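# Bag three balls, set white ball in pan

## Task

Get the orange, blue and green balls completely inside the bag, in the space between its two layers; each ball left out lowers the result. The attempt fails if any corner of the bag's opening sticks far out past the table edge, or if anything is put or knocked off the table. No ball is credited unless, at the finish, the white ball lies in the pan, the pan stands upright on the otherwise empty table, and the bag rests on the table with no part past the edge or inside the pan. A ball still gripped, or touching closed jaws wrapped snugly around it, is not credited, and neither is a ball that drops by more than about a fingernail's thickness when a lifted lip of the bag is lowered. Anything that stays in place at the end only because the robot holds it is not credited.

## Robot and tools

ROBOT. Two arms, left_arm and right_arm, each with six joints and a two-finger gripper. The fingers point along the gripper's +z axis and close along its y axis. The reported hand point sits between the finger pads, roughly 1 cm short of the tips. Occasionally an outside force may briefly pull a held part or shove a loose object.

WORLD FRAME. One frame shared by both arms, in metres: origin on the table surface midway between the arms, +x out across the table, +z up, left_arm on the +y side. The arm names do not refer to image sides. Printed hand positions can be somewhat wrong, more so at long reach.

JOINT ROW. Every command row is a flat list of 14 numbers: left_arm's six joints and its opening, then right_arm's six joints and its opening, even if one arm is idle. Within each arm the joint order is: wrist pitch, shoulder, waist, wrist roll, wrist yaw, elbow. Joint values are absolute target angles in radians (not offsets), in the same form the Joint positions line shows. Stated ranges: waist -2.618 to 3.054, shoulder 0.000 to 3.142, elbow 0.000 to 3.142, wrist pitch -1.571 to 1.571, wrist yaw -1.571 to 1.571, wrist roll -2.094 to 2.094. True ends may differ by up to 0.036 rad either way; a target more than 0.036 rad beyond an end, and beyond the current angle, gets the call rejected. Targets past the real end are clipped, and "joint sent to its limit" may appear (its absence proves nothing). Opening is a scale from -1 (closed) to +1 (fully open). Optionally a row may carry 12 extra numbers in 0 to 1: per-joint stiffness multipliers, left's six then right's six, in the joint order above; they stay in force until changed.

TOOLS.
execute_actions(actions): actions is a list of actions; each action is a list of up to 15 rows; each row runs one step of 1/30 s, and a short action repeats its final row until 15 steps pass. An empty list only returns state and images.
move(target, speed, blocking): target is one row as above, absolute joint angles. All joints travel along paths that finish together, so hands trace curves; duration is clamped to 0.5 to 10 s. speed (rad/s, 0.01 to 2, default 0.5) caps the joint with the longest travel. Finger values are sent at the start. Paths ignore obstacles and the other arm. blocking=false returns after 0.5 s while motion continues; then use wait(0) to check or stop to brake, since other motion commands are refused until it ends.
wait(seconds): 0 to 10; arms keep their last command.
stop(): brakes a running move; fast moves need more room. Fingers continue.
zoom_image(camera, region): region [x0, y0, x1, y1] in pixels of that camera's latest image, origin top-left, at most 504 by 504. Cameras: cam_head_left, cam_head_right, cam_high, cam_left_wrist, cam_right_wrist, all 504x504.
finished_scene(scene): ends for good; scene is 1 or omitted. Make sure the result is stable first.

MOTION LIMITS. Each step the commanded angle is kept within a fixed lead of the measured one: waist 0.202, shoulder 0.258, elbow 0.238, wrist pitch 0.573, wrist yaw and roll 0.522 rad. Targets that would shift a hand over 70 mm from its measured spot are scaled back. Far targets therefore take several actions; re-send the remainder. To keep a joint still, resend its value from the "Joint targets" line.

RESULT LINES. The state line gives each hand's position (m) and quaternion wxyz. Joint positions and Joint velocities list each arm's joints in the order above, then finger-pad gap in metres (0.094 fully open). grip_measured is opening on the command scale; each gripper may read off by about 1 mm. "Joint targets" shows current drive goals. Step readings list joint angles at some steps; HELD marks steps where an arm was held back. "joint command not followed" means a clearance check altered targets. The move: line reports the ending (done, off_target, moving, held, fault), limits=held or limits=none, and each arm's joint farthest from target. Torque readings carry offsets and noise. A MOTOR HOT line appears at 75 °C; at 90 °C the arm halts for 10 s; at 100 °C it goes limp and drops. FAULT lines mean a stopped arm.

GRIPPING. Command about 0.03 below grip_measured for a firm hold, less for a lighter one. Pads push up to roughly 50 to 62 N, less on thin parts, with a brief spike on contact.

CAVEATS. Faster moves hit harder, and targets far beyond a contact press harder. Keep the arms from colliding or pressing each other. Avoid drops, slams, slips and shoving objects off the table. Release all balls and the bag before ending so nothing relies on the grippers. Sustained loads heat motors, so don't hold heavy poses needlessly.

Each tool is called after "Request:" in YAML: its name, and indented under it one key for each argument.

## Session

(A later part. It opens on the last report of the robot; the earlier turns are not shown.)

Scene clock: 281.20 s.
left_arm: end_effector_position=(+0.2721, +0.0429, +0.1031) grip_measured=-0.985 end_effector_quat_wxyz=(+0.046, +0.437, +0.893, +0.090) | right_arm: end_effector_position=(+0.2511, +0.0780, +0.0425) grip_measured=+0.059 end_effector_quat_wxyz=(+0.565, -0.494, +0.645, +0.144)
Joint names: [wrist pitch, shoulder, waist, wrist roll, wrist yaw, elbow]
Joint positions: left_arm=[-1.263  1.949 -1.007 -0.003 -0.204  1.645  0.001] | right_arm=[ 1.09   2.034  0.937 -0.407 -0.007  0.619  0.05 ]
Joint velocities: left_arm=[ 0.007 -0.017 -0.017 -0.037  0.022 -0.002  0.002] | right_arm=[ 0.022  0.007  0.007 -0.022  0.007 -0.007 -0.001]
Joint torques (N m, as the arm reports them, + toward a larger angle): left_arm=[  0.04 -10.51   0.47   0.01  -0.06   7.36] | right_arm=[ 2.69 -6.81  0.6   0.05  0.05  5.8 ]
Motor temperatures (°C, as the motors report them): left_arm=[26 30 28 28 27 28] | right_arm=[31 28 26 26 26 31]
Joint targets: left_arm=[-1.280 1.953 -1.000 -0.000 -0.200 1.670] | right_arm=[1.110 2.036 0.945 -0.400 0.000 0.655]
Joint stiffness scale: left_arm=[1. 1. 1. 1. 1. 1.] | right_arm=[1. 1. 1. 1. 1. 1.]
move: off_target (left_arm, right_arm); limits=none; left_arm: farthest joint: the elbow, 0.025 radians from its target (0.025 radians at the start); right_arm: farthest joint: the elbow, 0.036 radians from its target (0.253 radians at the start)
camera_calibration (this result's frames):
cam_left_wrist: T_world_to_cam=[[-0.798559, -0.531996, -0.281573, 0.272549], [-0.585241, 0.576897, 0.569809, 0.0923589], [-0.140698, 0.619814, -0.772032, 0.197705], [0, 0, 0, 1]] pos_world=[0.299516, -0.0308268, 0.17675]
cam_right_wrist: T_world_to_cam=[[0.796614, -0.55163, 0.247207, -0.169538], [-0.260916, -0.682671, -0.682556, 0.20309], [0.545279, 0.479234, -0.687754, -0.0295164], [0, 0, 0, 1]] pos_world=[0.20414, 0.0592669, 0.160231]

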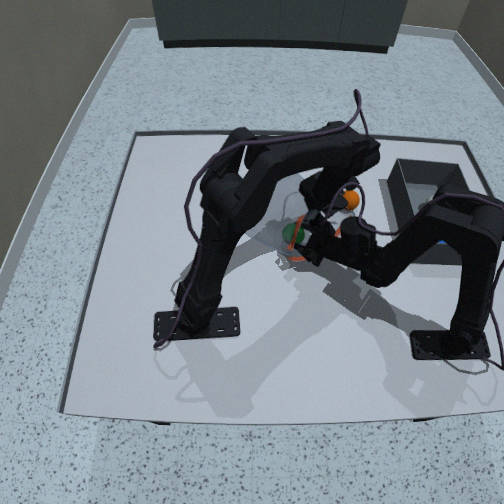

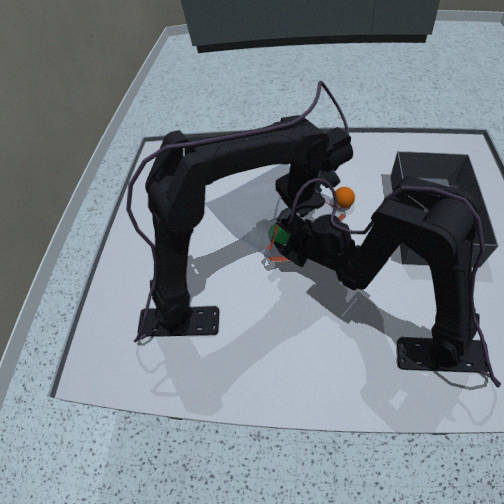

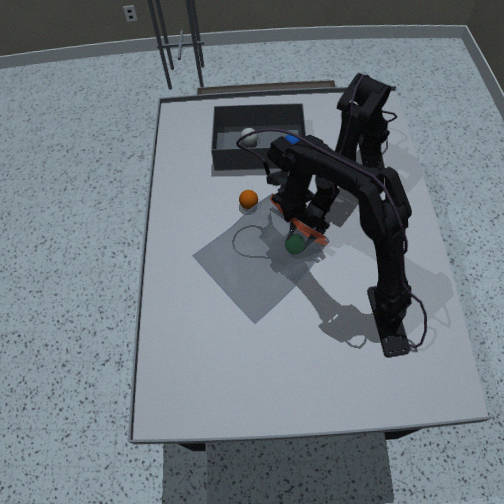

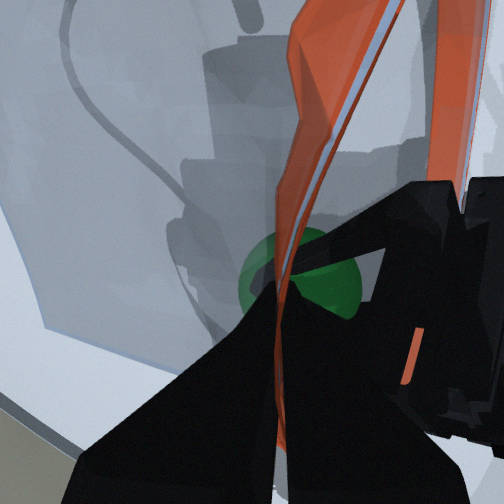

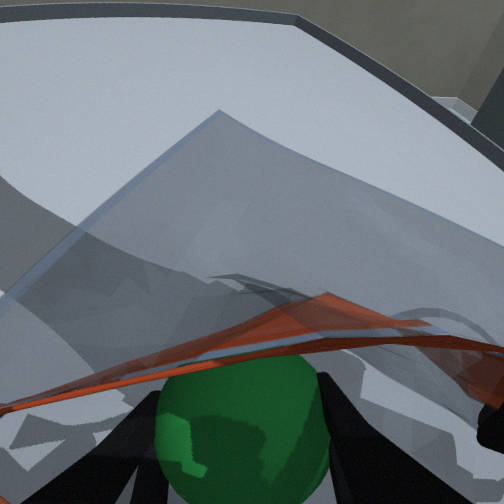

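Request:
move:
  target: [-1.28,1.953,-1.0,0,-0.2,1.67,-1, 1.04,2.036,0.95,-0.4,0,0.655,0.05]
  speed: 0.1

Request:
move:
  target: [-1.28,1.953,-1.0,0,-0.2,1.67,-1, 1.04,2.036,0.95,-0.4,0,0.655,0.35]
  speed: 0.1

Scene clock: 287.60 s.
left_arm: end_effector_position=(+0.2720, +0.0429, +0.1031) grip_measured=-0.985 end_effector_quat_wxyz=(+0.046, +0.437, +0.893, +0.090) | right_arm: end_effector_position=(+0.2497, +0.0762, +0.0358) grip_measured=+0.059 end_effector_quat_wxyz=(+0.554, -0.499, +0.651, +0.141)
Joint names: [wrist pitch, shoulder, waist, wrist roll, wrist yaw, elbow]
Joint positions: left_arm=[-1.263  1.949 -1.007 -0.003 -0.203  1.645  0.001] | right_arm=[ 1.061  2.034  0.937 -0.407 -0.007  0.619  0.05 ]
Joint velocities: left_arm=[-0.007  0.002 -0.007 -0.007 -0.022 -0.002 -0.002] | right_arm=[-0.022  0.002  0.002 -0.095 -0.066  0.002  0.   ]
Joint torques (N m, as the arm reports them, + toward a larger angle): left_arm=[  0.05 -10.5    0.45   0.02  -0.07   7.4 ] | right_arm=[ 2.23 -6.79  0.92  0.05  0.05  5.78]
Motor temperatures (°C, as the motors report them): left_arm=[26 30 28 28 27 28] | right_arm=[32 28 26 26 26 31]
Joint targets: left_arm=[-1.280 1.953 -1.000 -0.000 -0.200 1.670] | right_arm=[1.040 2.036 0.950 -0.400 -0.000 0.655]
Joint stiffness scale: left_arm=[1. 1. 1. 1. 1. 1.] | right_arm=[1. 1. 1. 1. 1. 1.]
move: off_target (left_arm, right_arm); limits=none; left_arm: farthest joint: the elbow, 0.025 radians from its target (0.025 radians at the start); right_arm: farthest joint: the elbow, 0.036 radians from its target (0.036 radians at the start)
camera_calibration (this result's frames):
cam_left_wrist: T_world_to_cam=[[-0.798645, -0.532061, -0.281207, 0.27247], [-0.585068, 0.57703, 0.569852, 0.0923022], [-0.140931, 0.619635, -0.772134, 0.197794], [0, 0, 0, 1]] pos_world=[0.299485, -0.0308503, 0.176745]
cam_right_wrist: T_world_to_cam=[[0.800957, -0.546203, 0.245217, -0.169172], [-0.272779, -0.697497, -0.662638, 0.200321], [0.532973, 0.463855, -0.707657, -0.0274321], [0, 0, 0, 1]] pos_world=[0.204764, 0.0600458, 0.154812]

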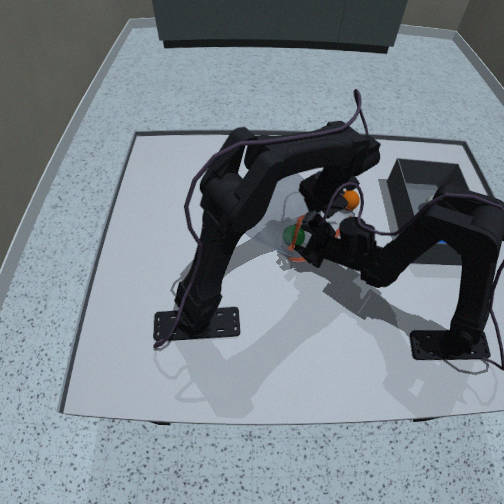

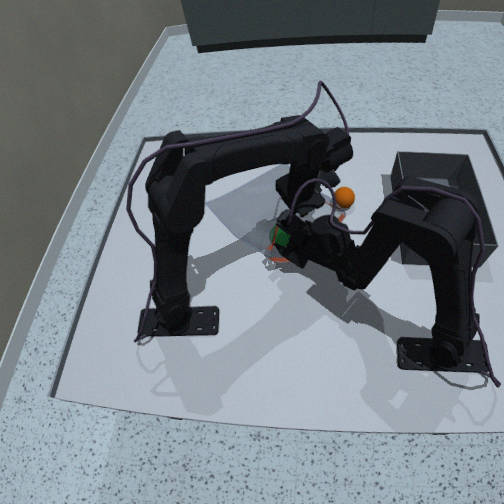

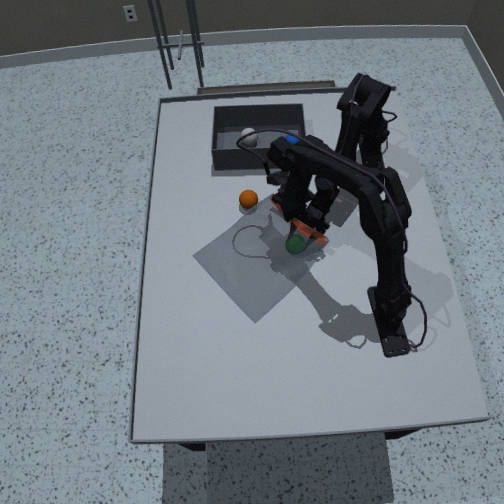

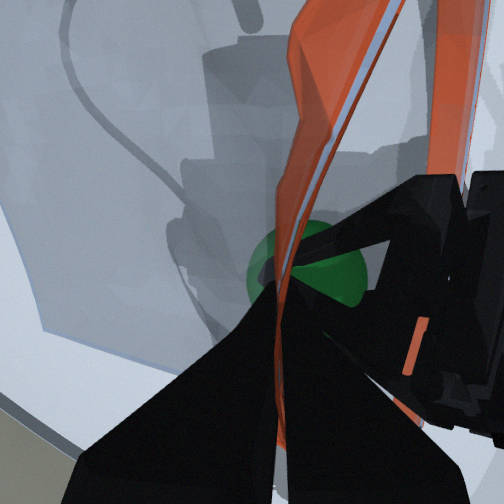

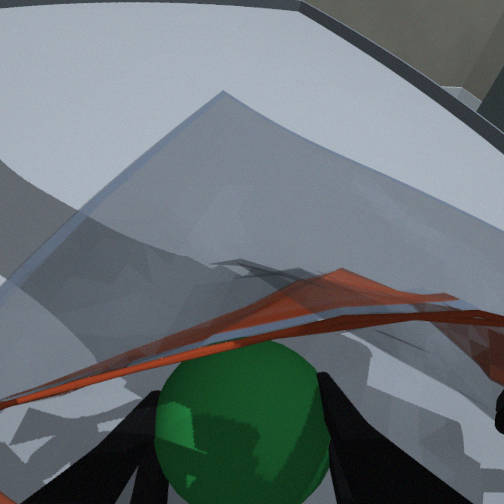

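Scene clock: 288.43 s.
left_arm: end_effector_position=(+0.2720, +0.0429, +0.1031) grip_measured=-0.985 end_effector_quat_wxyz=(+0.046, +0.437, +0.893, +0.090) | right_arm: end_effector_position=(+0.2488, +0.0752, +0.0323) grip_measured=+0.347 end_effector_quat_wxyz=(+0.548, -0.501, +0.655, +0.140)
Joint names: [wrist pitch, shoulder, waist, wrist roll, wrist yaw, elbow]
Joint positions: left_arm=[-1.263  1.949 -1.007 -0.003 -0.203  1.645  0.001] | right_arm=[ 1.046  2.034  0.937 -0.406 -0.007  0.619  0.063]
Joint velocities: left_arm=[-0.007 -0.007  0.012 -0.037 -0.022 -0.002 -0.   ] | right_arm=[ 0.051 -0.017 -0.002  0.051 -0.066 -0.002  0.   ]
Joint torques (N m, as the arm reports them, + toward a larger angle): left_arm=[  0.04 -10.55   0.45   0.03  -0.06   7.4 ] | right_arm=[ 2.43 -6.83  0.93  0.05  0.05  5.77]
Motor temperatures (°C, as the motors report them): left_arm=[26 30 28 28 27 28] | right_arm=[32 28 26 26 26 31]
Joint targets: left_arm=[-1.280 1.953 -1.000 0.000 -0.200 1.670] | right_arm=[1.040 2.036 0.950 -0.400 -0.000 0.655]
Joint stiffness scale: left_arm=[1. 1. 1. 1. 1. 1.] | right_arm=[1. 1. 1. 1. 1. 1.]
move: off_target (left_arm, right_arm); limits=none; left_arm: farthest joint: the elbow, 0.025 radians from its target (0.025 radians at the start); right_arm: farthest joint: the elbow, 0.036 radians from its target (0.036 radians at the start)
camera_calibration (this result's frames):
cam_left_wrist: T_world_to_cam=[[-0.798645, -0.532061, -0.281207, 0.27247], [-0.585068, 0.57703, 0.569852, 0.0923022], [-0.140931, 0.619635, -0.772134, 0.197794], [0, 0, 0, 1]] pos_world=[0.299485, -0.0308503, 0.176745]
cam_right_wrist: T_world_to_cam=[[0.803282, -0.543452, 0.243715, -0.16894], [-0.279324, -0.705144, -0.651729, 0.19886], [0.526038, 0.455447, -0.718229, -0.0263087], [0, 0, 0, 1]] pos_world=[0.205092, 0.0603967, 0.15188]

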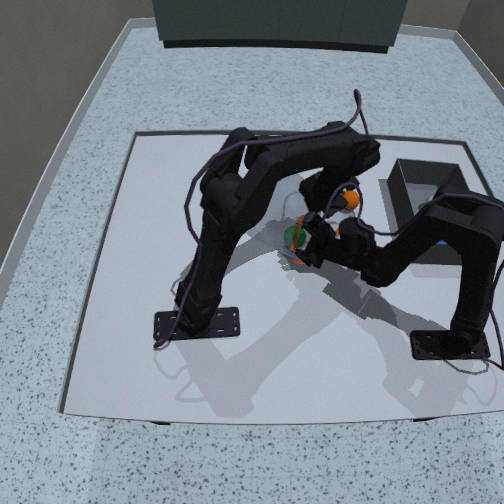

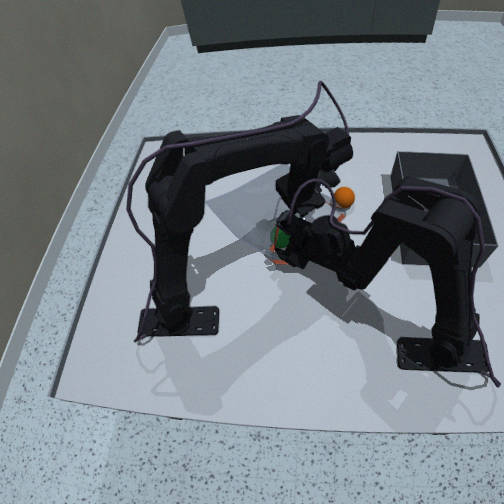

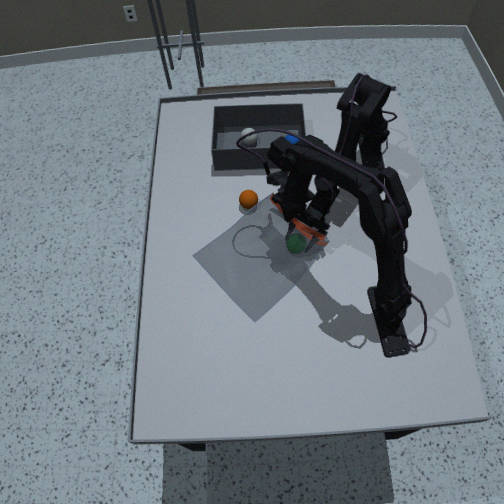

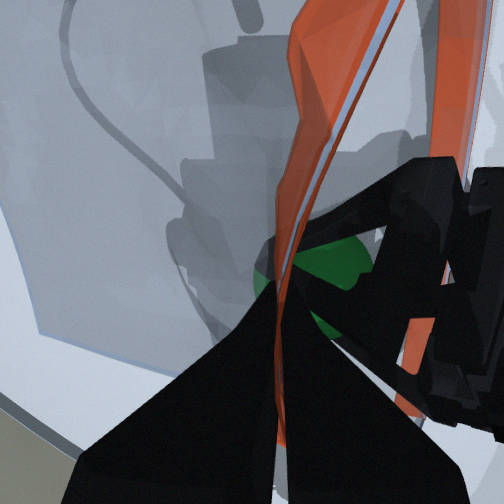

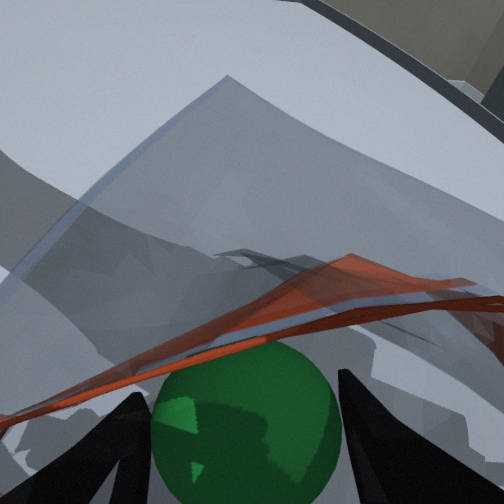

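Request:
move:
  target: [-1.28,1.953,-1.0,0,-0.2,1.67,-1, 0.9,1.71,0.95,-0.4,0,0.4,0.35]
  speed: 0.25

Request:
move:
  target: [-1.28,1.953,-1.0,0,-0.2,1.67,-1, 0.5,1.22,0.92,-0.3,0,0.2,0.35]
  speed: 0.5

Scene clock: 293.63 s.
left_arm: end_effector_position=(+0.2705, +0.0416, +0.1023) grip_measured=-0.985 end_effector_quat_wxyz=(+0.044, +0.435, +0.895, +0.084) | right_arm: end_effector_position=(+0.2136, +0.0321, +0.0598) grip_measured=+0.347 end_effector_quat_wxyz=(+0.533, -0.508, +0.663, +0.136)
Joint names: [wrist pitch, shoulder, waist, wrist roll, wrist yaw, elbow]
Joint positions: left_arm=[-1.263  1.95  -1.006 -0.008 -0.19   1.645  0.001] | right_arm=[ 0.904  1.73   0.938 -0.407 -0.007  0.42   0.063]
Joint velocities: left_arm=[ 0.022 -0.007 -0.002 -0.051 -0.081 -0.007 -0.   ] | right_arm=[-0.022 -0.022 -0.002 -0.037 -0.007  0.002 -0.   ]
Joint torques (N m, as the arm reports them, + toward a larger angle): left_arm=[  0.03 -10.58   0.4    0.08  -0.15   7.44] | right_arm=[ 2.42 -6.6   0.8   0.05  0.04  2.62]
Motor temperatures (°C, as the motors report them): left_arm=[26 30 28 28 27 28] | right_arm=[32 28 26 26 26 31]
Joint targets: left_arm=[-1.280 1.953 -1.000 0.000 -0.200 1.670] | right_arm=[0.900 1.710 0.950 -0.400 0.000 0.400]
Joint stiffness scale: left_arm=[1. 1. 1. 1. 1. 1.] | right_arm=[1. 1. 1. 1. 1. 1.]
move: off_target (left_arm); limits=none; left_arm: farthest joint: the elbow, 0.025 radians from its target (0.025 radians at the start); right_arm: farthest joint: the shoulder, 0.020 radians from its target (0.324 radians at the start)
camera_calibration (this result's frames):
cam_left_wrist: T_world_to_cam=[[-0.798319, -0.538913, -0.268812, 0.269306], [-0.58277, 0.578728, 0.570485, 0.0918555], [-0.151873, 0.612084, -0.776072, 0.201531], [0, 0, 0, 1]] pos_world=[0.29913, -0.0313813, 0.176393]
cam_right_wrist: T_world_to_cam=[[0.809714, -0.535045, 0.241018, -0.172201], [-0.292692, -0.724209, -0.624382, 0.178394], [0.50862, 0.435027, -0.743006, 0.037481], [0, 0, 0, 1]] pos_world=[0.172585, 0.0207539, 0.180738]

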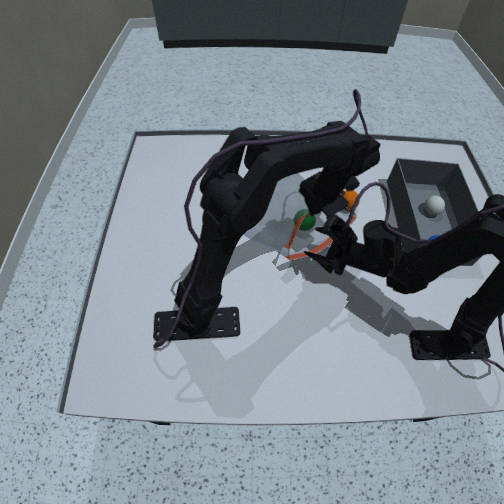

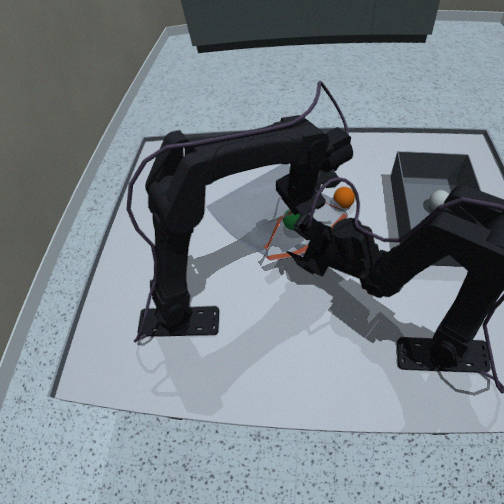

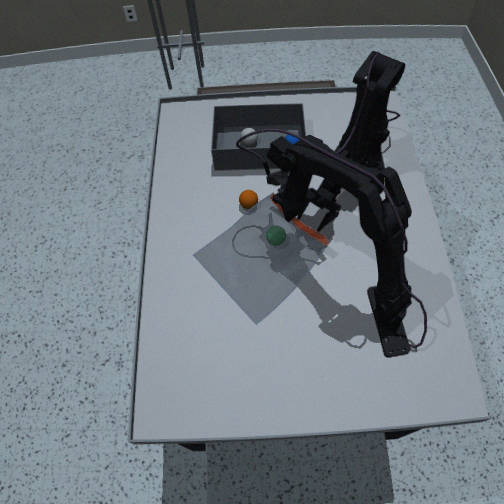

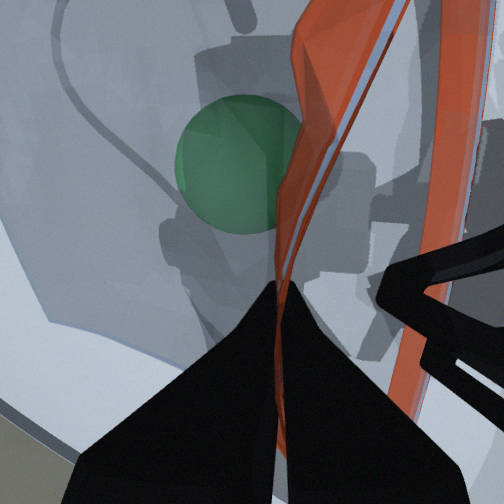

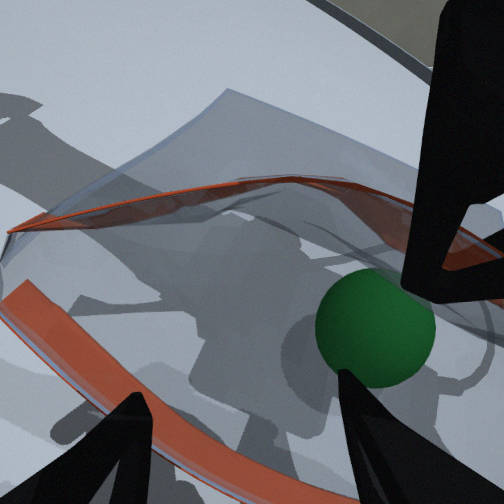

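Scene clock: 295.37 s.
left_arm: end_effector_position=(+0.2705, +0.0416, +0.1023) grip_measured=-0.985 end_effector_quat_wxyz=(+0.044, +0.435, +0.895, +0.084) | right_arm: end_effector_position=(+0.1638, -0.0336, +0.0676) grip_measured=+0.347 end_effector_quat_wxyz=(+0.480, -0.489, +0.713, +0.148)
Joint names: [wrist pitch, shoulder, waist, wrist roll, wrist yaw, elbow]
Joint positions: left_arm=[-1.263  1.95  -1.006 -0.008 -0.19   1.645  0.001] | right_arm=[ 0.504  1.239  0.932 -0.306 -0.007  0.218  0.063]
Joint velocities: left_arm=[ 0.007  0.002 -0.012 -0.022 -0.066 -0.012 -0.   ] | right_arm=[-0.007  0.002 -0.007 -0.066 -0.007  0.022 -0.001]
Joint torques (N m, as the arm reports them, + toward a larger angle): left_arm=[  0.04 -10.59   0.41   0.09  -0.16   7.39] | right_arm=[ 2.35 -3.71 -0.83  0.04  0.05  3.82]
Motor temperatures (°C, as the motors report them): left_arm=[26 30 28 28 27 28] | right_arm=[32 28 26 26 26 31]
Joint targets: left_arm=[-1.280 1.953 -1.000 -0.000 -0.200 1.670] | right_arm=[0.500 1.220 0.920 -0.300 -0.000 0.200]
Joint stiffness scale: left_arm=[1. 1. 1. 1. 1. 1.] | right_arm=[1. 1. 1. 1. 1. 1.]
move: off_target (left_arm); limits=none; left_arm: farthest joint: the elbow, 0.025 radians from its target (0.025 radians at the start); right_arm: farthest joint: the shoulder, 0.019 radians from its target (0.510 radians at the start)
camera_calibration (this result's frames):
cam_left_wrist: T_world_to_cam=[[-0.798319, -0.538913, -0.268812, 0.269306], [-0.58277, 0.578728, 0.570485, 0.0918555], [-0.151873, 0.612084, -0.776072, 0.201531], [0, 0, 0, 1]] pos_world=[0.29913, -0.0313813, 0.176393]
cam_right_wrist: T_world_to_cam=[[0.808581, -0.570429, 0.144246, -0.16334], [-0.412483, -0.724377, -0.552391, 0.135892], [0.419588, 0.387154, -0.82101, 0.115397], [0, 0, 0, 1]] pos_world=[0.139708, -0.0394133, 0.193369]

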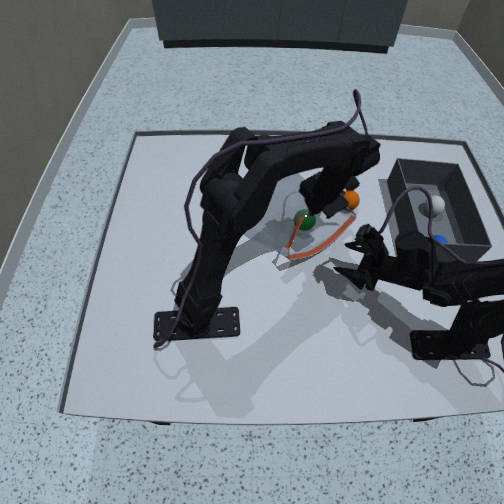

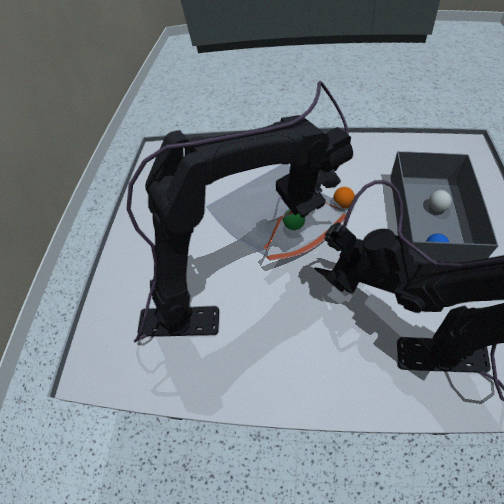

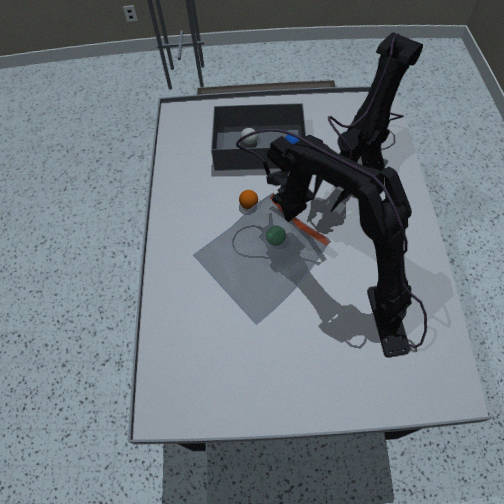

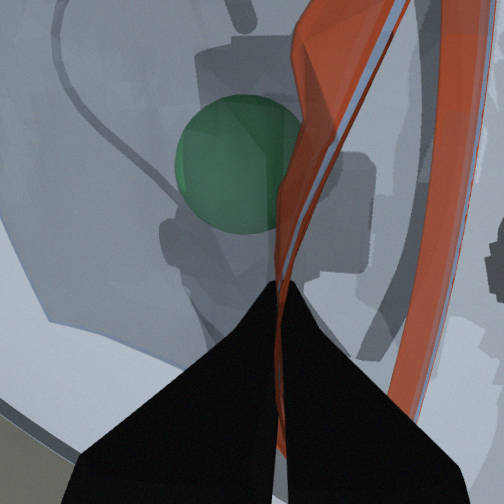

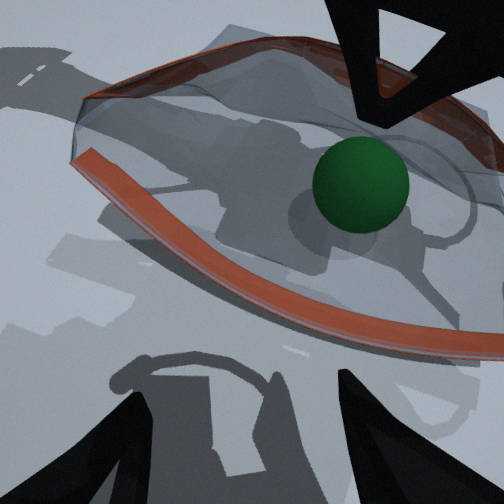

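Request:
move:
  target: [-1.28,1.953,-0.95,0,-0.1,1.68,-1, -0.9,1.03,0.45,0,0,0.95,0.6]
  speed: 0.9

Request:
move:
  target: [-1.28,1.953,-0.905,0,0.0,1.685,-1, -1.385,1.627,-0.086,0,0,1.41,0.6]
  speed: 0.45

Scene clock: 306.80 s.
left_arm: end_effector_position=(+0.2725, +0.0416, +0.1027) grip_measured=-0.985 end_effector_quat_wxyz=(+0.028, +0.416, +0.908, +0.045) | right_arm: end_effector_position=(+0.2012, -0.1801, +0.1611) grip_measured=+0.597 end_effector_quat_wxyz=(+0.262, -0.204, +0.942, +0.058)
Joint names: [wrist pitch, shoulder, waist, wrist roll, wrist yaw, elbow]
Joint positions: left_arm=[-1.264  1.95  -0.962 -0.008 -0.105  1.655  0.001] | right_arm=[-0.895  1.046  0.462 -0.005 -0.005  0.912  0.075]
Joint velocities: left_arm=[ 0.081  0.002 -0.022 -0.066 -0.037  0.012 -0.001] | right_arm=[-0.007 -0.022 -0.007 -0.051  0.007  0.007 -0.001]
Joint torques (N m, as the arm reports them, + toward a larger angle): left_arm=[  0.06 -10.61   0.75   0.08   0.     7.39] | right_arm=[ 1.71 -2.84 -0.78  0.02  0.03  8.01]
Motor temperatures (°C, as the motors report them): left_arm=[26 31 28 28 27 28] | right_arm=[31 28 26 26 26 31]
Joint targets: left_arm=[-1.280 1.953 -0.950 -0.000 -0.100 1.680] | right_arm=[-0.900 1.030 0.450 0.000 -0.000 0.950]
Joint stiffness scale: left_arm=[1. 1. 1. 1. 1. 1.] | right_arm=[1. 1. 1. 1. 1. 1.]
move: off_target (left_arm, right_arm); limits=none; left_arm: farthest joint: the elbow, 0.025 radians from its target (0.035 radians at the start); right_arm: farthest joint: the elbow, 0.038 radians from its target (0.732 radians at the start)
camera_calibration (this result's frames):
cam_left_wrist: T_world_to_cam=[[-0.78732, -0.58759, -0.18672, 0.261614], [-0.573938, 0.587867, 0.570095, 0.0900249], [-0.225216, 0.556013, -0.80008, 0.226885], [0, 0, 0, 1]] pos_world=[0.308741, -0.0253523, 0.179052]
cam_right_wrist: T_world_to_cam=[[0.284858, -0.956713, -0.0596249, -0.222096], [-0.956829, -0.280044, -0.077809, 0.209939], [0.0577433, 0.0792153, -0.995184, 0.278562], [0, 0, 0, 1]] pos_world=[0.248057, -0.175756, 0.280314]

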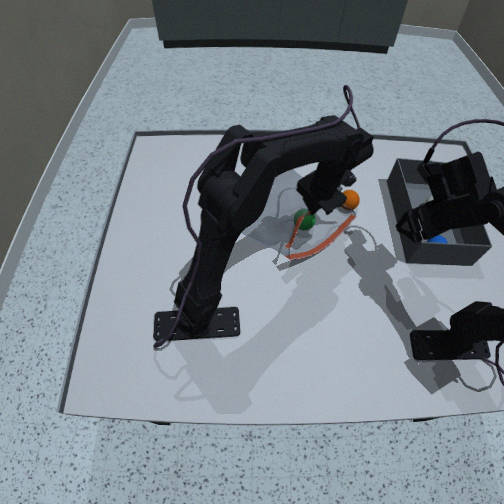

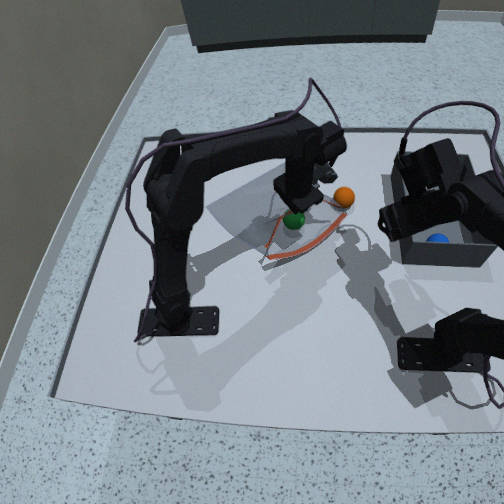

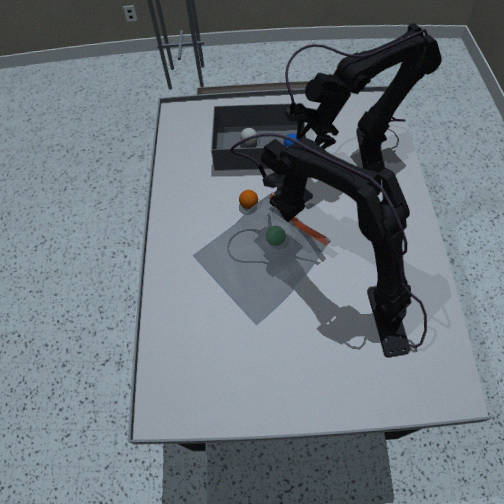

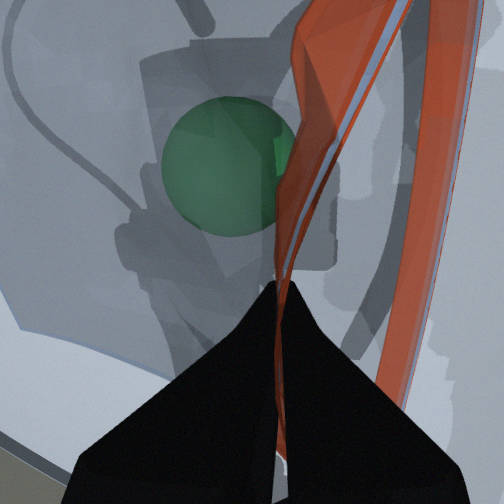

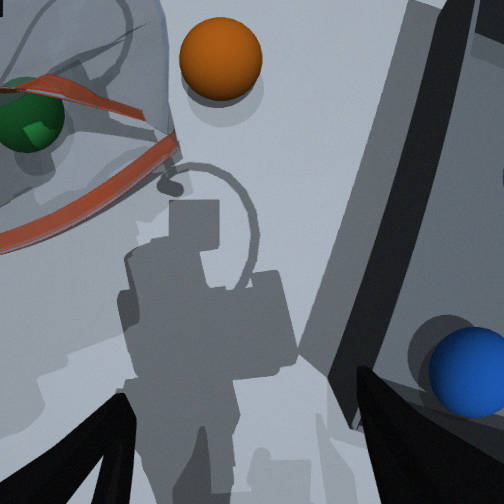

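Scene clock: 308.83 s.
left_arm: end_effector_position=(+0.2719, +0.0417, +0.1017) grip_measured=-0.985 end_effector_quat_wxyz=(+0.007, +0.396, +0.918, +0.001) | right_arm: end_effector_position=(+0.2275, -0.3217, +0.1286) grip_measured=+0.597 end_effector_quat_wxyz=(-0.034, +0.058, +0.998, +0.004)
Joint names: [wrist pitch, shoulder, waist, wrist roll, wrist yaw, elbow]
Joint positions: left_arm=[-1.264  1.95  -0.916 -0.008 -0.008  1.655  0.001] | right_arm=[-1.377  1.63  -0.079 -0.005 -0.004  1.367  0.075]
Joint velocities: left_arm=[-0.139  0.007  0.002  0.051  0.007  0.022 -0.   ] | right_arm=[-0.051 -0.007  0.007  0.022 -0.007  0.017  0.   ]
Joint torques (N m, as the arm reports them, + toward a larger angle): left_arm=[  0.06 -10.59   0.72   0.09   0.06   7.78] | right_arm=[ 0.52 -5.55 -0.41  0.02  0.02  7.62]
Motor temperatures (°C, as the motors report them): left_arm=[26 31 28 28 27 28] | right_arm=[31 28 26 26 26 31]
Joint targets: left_arm=[-1.280 1.953 -0.905 0.000 -0.000 1.685] | right_arm=[-1.385 1.627 -0.086 -0.000 0.000 1.410]
Joint stiffness scale: left_arm=[1. 1. 1. 1. 1. 1.] | right_arm=[1. 1. 1. 1. 1. 1.]
move: off_target (left_arm, right_arm); limits=none; left_arm: farthest joint: the elbow, 0.030 radians from its target (0.030 radians at the start); right_arm: farthest joint: the elbow, 0.043 radians from its target (0.498 radians at the start)
camera_calibration (this result's frames):
cam_left_wrist: T_world_to_cam=[[-0.770527, -0.630989, -0.0902296, 0.248361], [-0.558349, 0.599877, 0.573058, 0.0851245], [-0.307467, 0.491936, -0.814533, 0.252417], [0, 0, 0, 1]] pos_world=[0.316508, -0.0185244, 0.179231]
cam_right_wrist: T_world_to_cam=[[-0.259148, -0.965437, 0.0278296, -0.257235], [-0.831103, 0.237584, 0.502814, 0.256144], [-0.492047, 0.107174, -0.863946, 0.373151], [0, 0, 0, 1]] pos_world=[0.329828, -0.349192, 0.200748]

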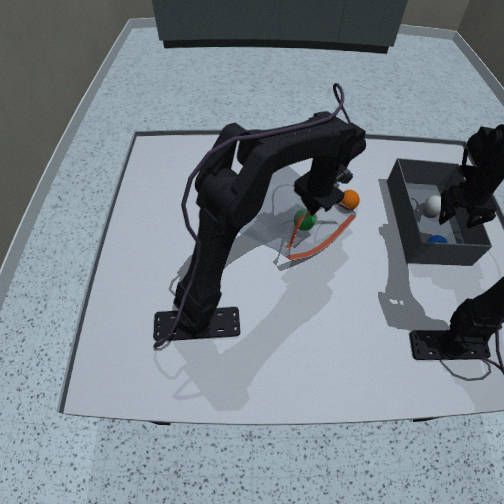

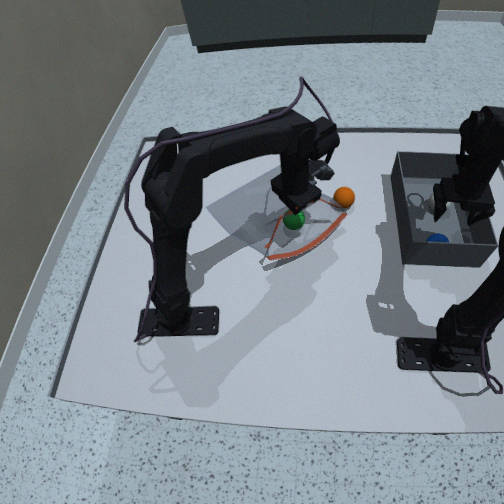

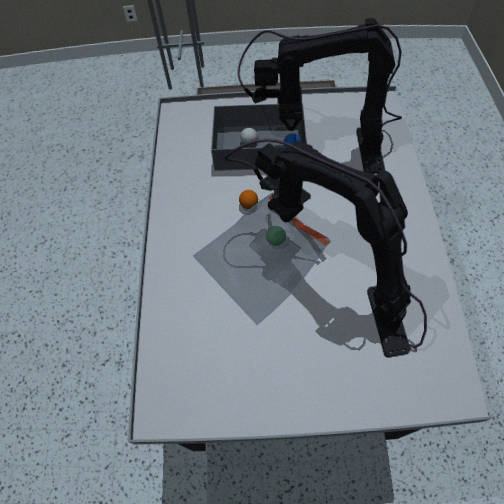

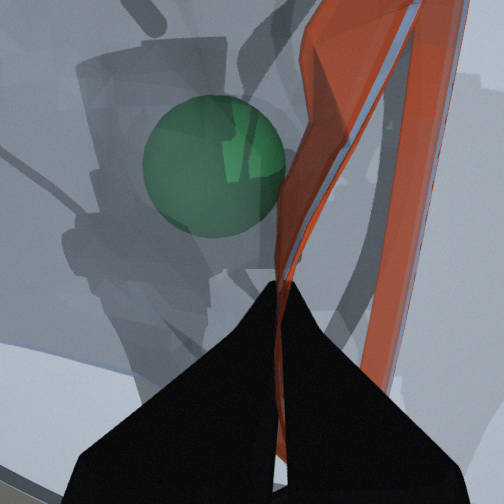

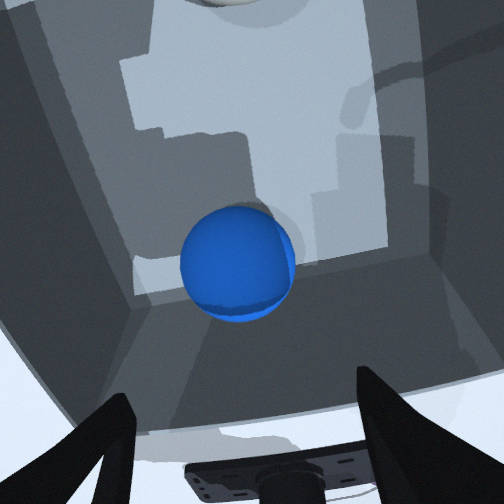

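Request:
move:
  target: [-1.28,1.953,-0.905,0,0.0,1.685,-1, -0.975,1.697,-0.06,0,0,1.054,0.6]
  speed: 0.3

Scene clock: 314.43 s.
left_arm: end_effector_position=(+0.2718, +0.0416, +0.1017) grip_measured=-0.985 end_effector_quat_wxyz=(+0.007, +0.396, +0.918, +0.001) | right_arm: end_effector_position=(+0.2321, -0.3203, +0.0368) grip_measured=+0.597 end_effector_quat_wxyz=(-0.023, +0.054, +0.998, +0.003)
Joint names: [wrist pitch, shoulder, waist, wrist roll, wrist yaw, elbow]
Joint positions: left_arm=[-1.264  1.95  -0.916 -0.008 -0.007  1.655  0.001] | right_arm=[-0.989  1.698 -0.072 -0.005 -0.004  1.069  0.075]
Joint velocities: left_arm=[-0.037 -0.007 -0.007  0.007  0.037 -0.002 -0.001] | right_arm=[-0.022  0.017 -0.007 -0.022 -0.066 -0.002  0.   ]
Joint torques (N m, as the arm reports them, + toward a larger angle): left_arm=[  0.06 -10.6    0.76   0.09   0.06   7.8 ] | right_arm=[ 0.8  -5.67  0.83  0.03  0.02  3.71]
Motor temperatures (°C, as the motors report them): left_arm=[26 31 28 28 27 28] | right_arm=[30 28 26 26 26 31]
Joint targets: left_arm=[-1.280 1.953 -0.905 -0.000 0.000 1.685] | right_arm=[-0.975 1.697 -0.060 0.000 -0.000 1.054]
Joint stiffness scale: left_arm=[1. 1. 1. 1. 1. 1.] | right_arm=[1. 1. 1. 1. 1. 1.]
move: off_target (left_arm); limits=none; left_arm: farthest joint: the elbow, 0.030 radians from its target (0.030 radians at the start); right_arm: farthest joint: the elbow, 0.015 radians from its target (0.313 radians at the start)
camera_calibration (this result's frames):
cam_left_wrist: T_world_to_cam=[[-0.770555, -0.631009, -0.0898504, 0.248263], [-0.558185, 0.600028, 0.573058, 0.0850739], [-0.307692, 0.491726, -0.814574, 0.252499], [0, 0, 0, 1]] pos_world=[0.316479, -0.0185507, 0.179233]
cam_right_wrist: T_world_to_cam=[[-0.252712, -0.967225, 0.024749, -0.25404], [-0.843465, 0.232765, 0.484136, 0.307798], [-0.474029, 0.101472, -0.874643, 0.29033], [0, 0, 0, 1]] pos_world=[0.333042, -0.346819, 0.111207]

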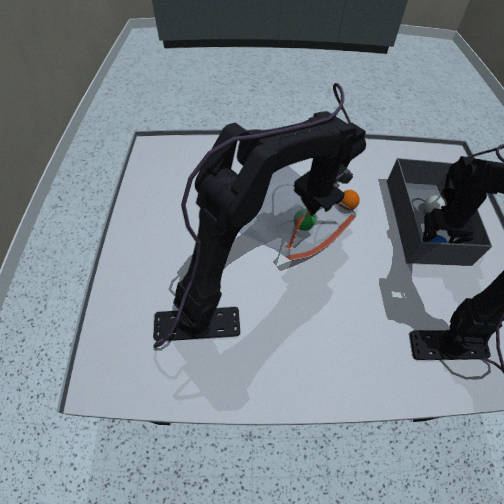

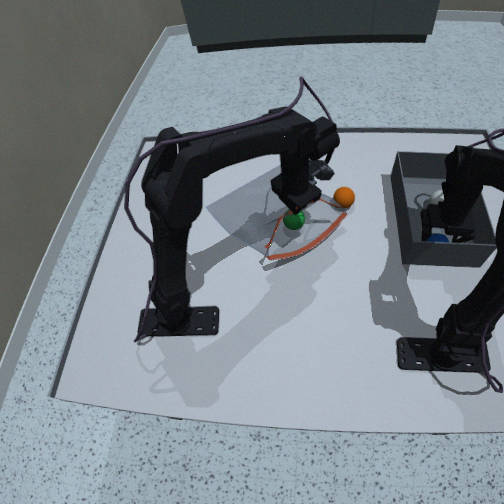

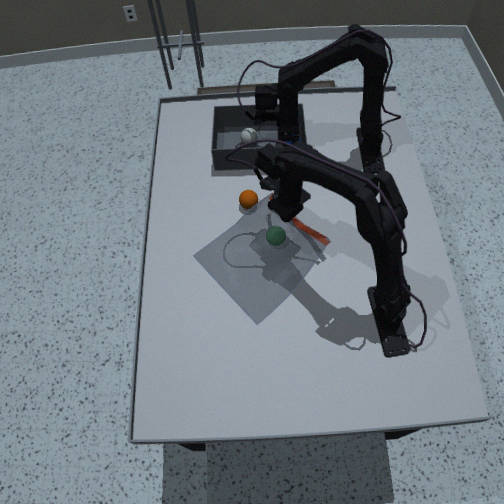

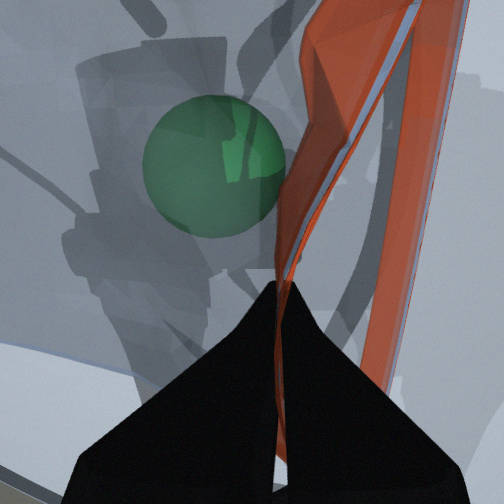

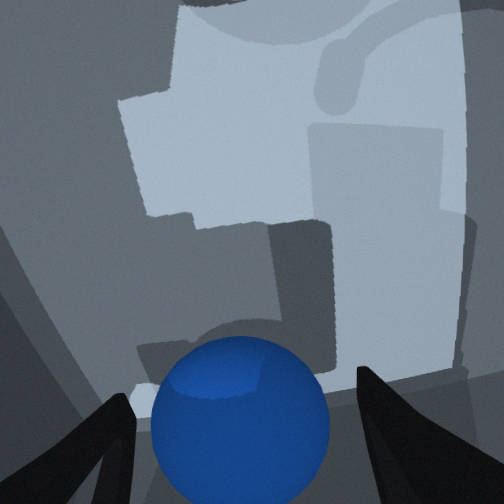

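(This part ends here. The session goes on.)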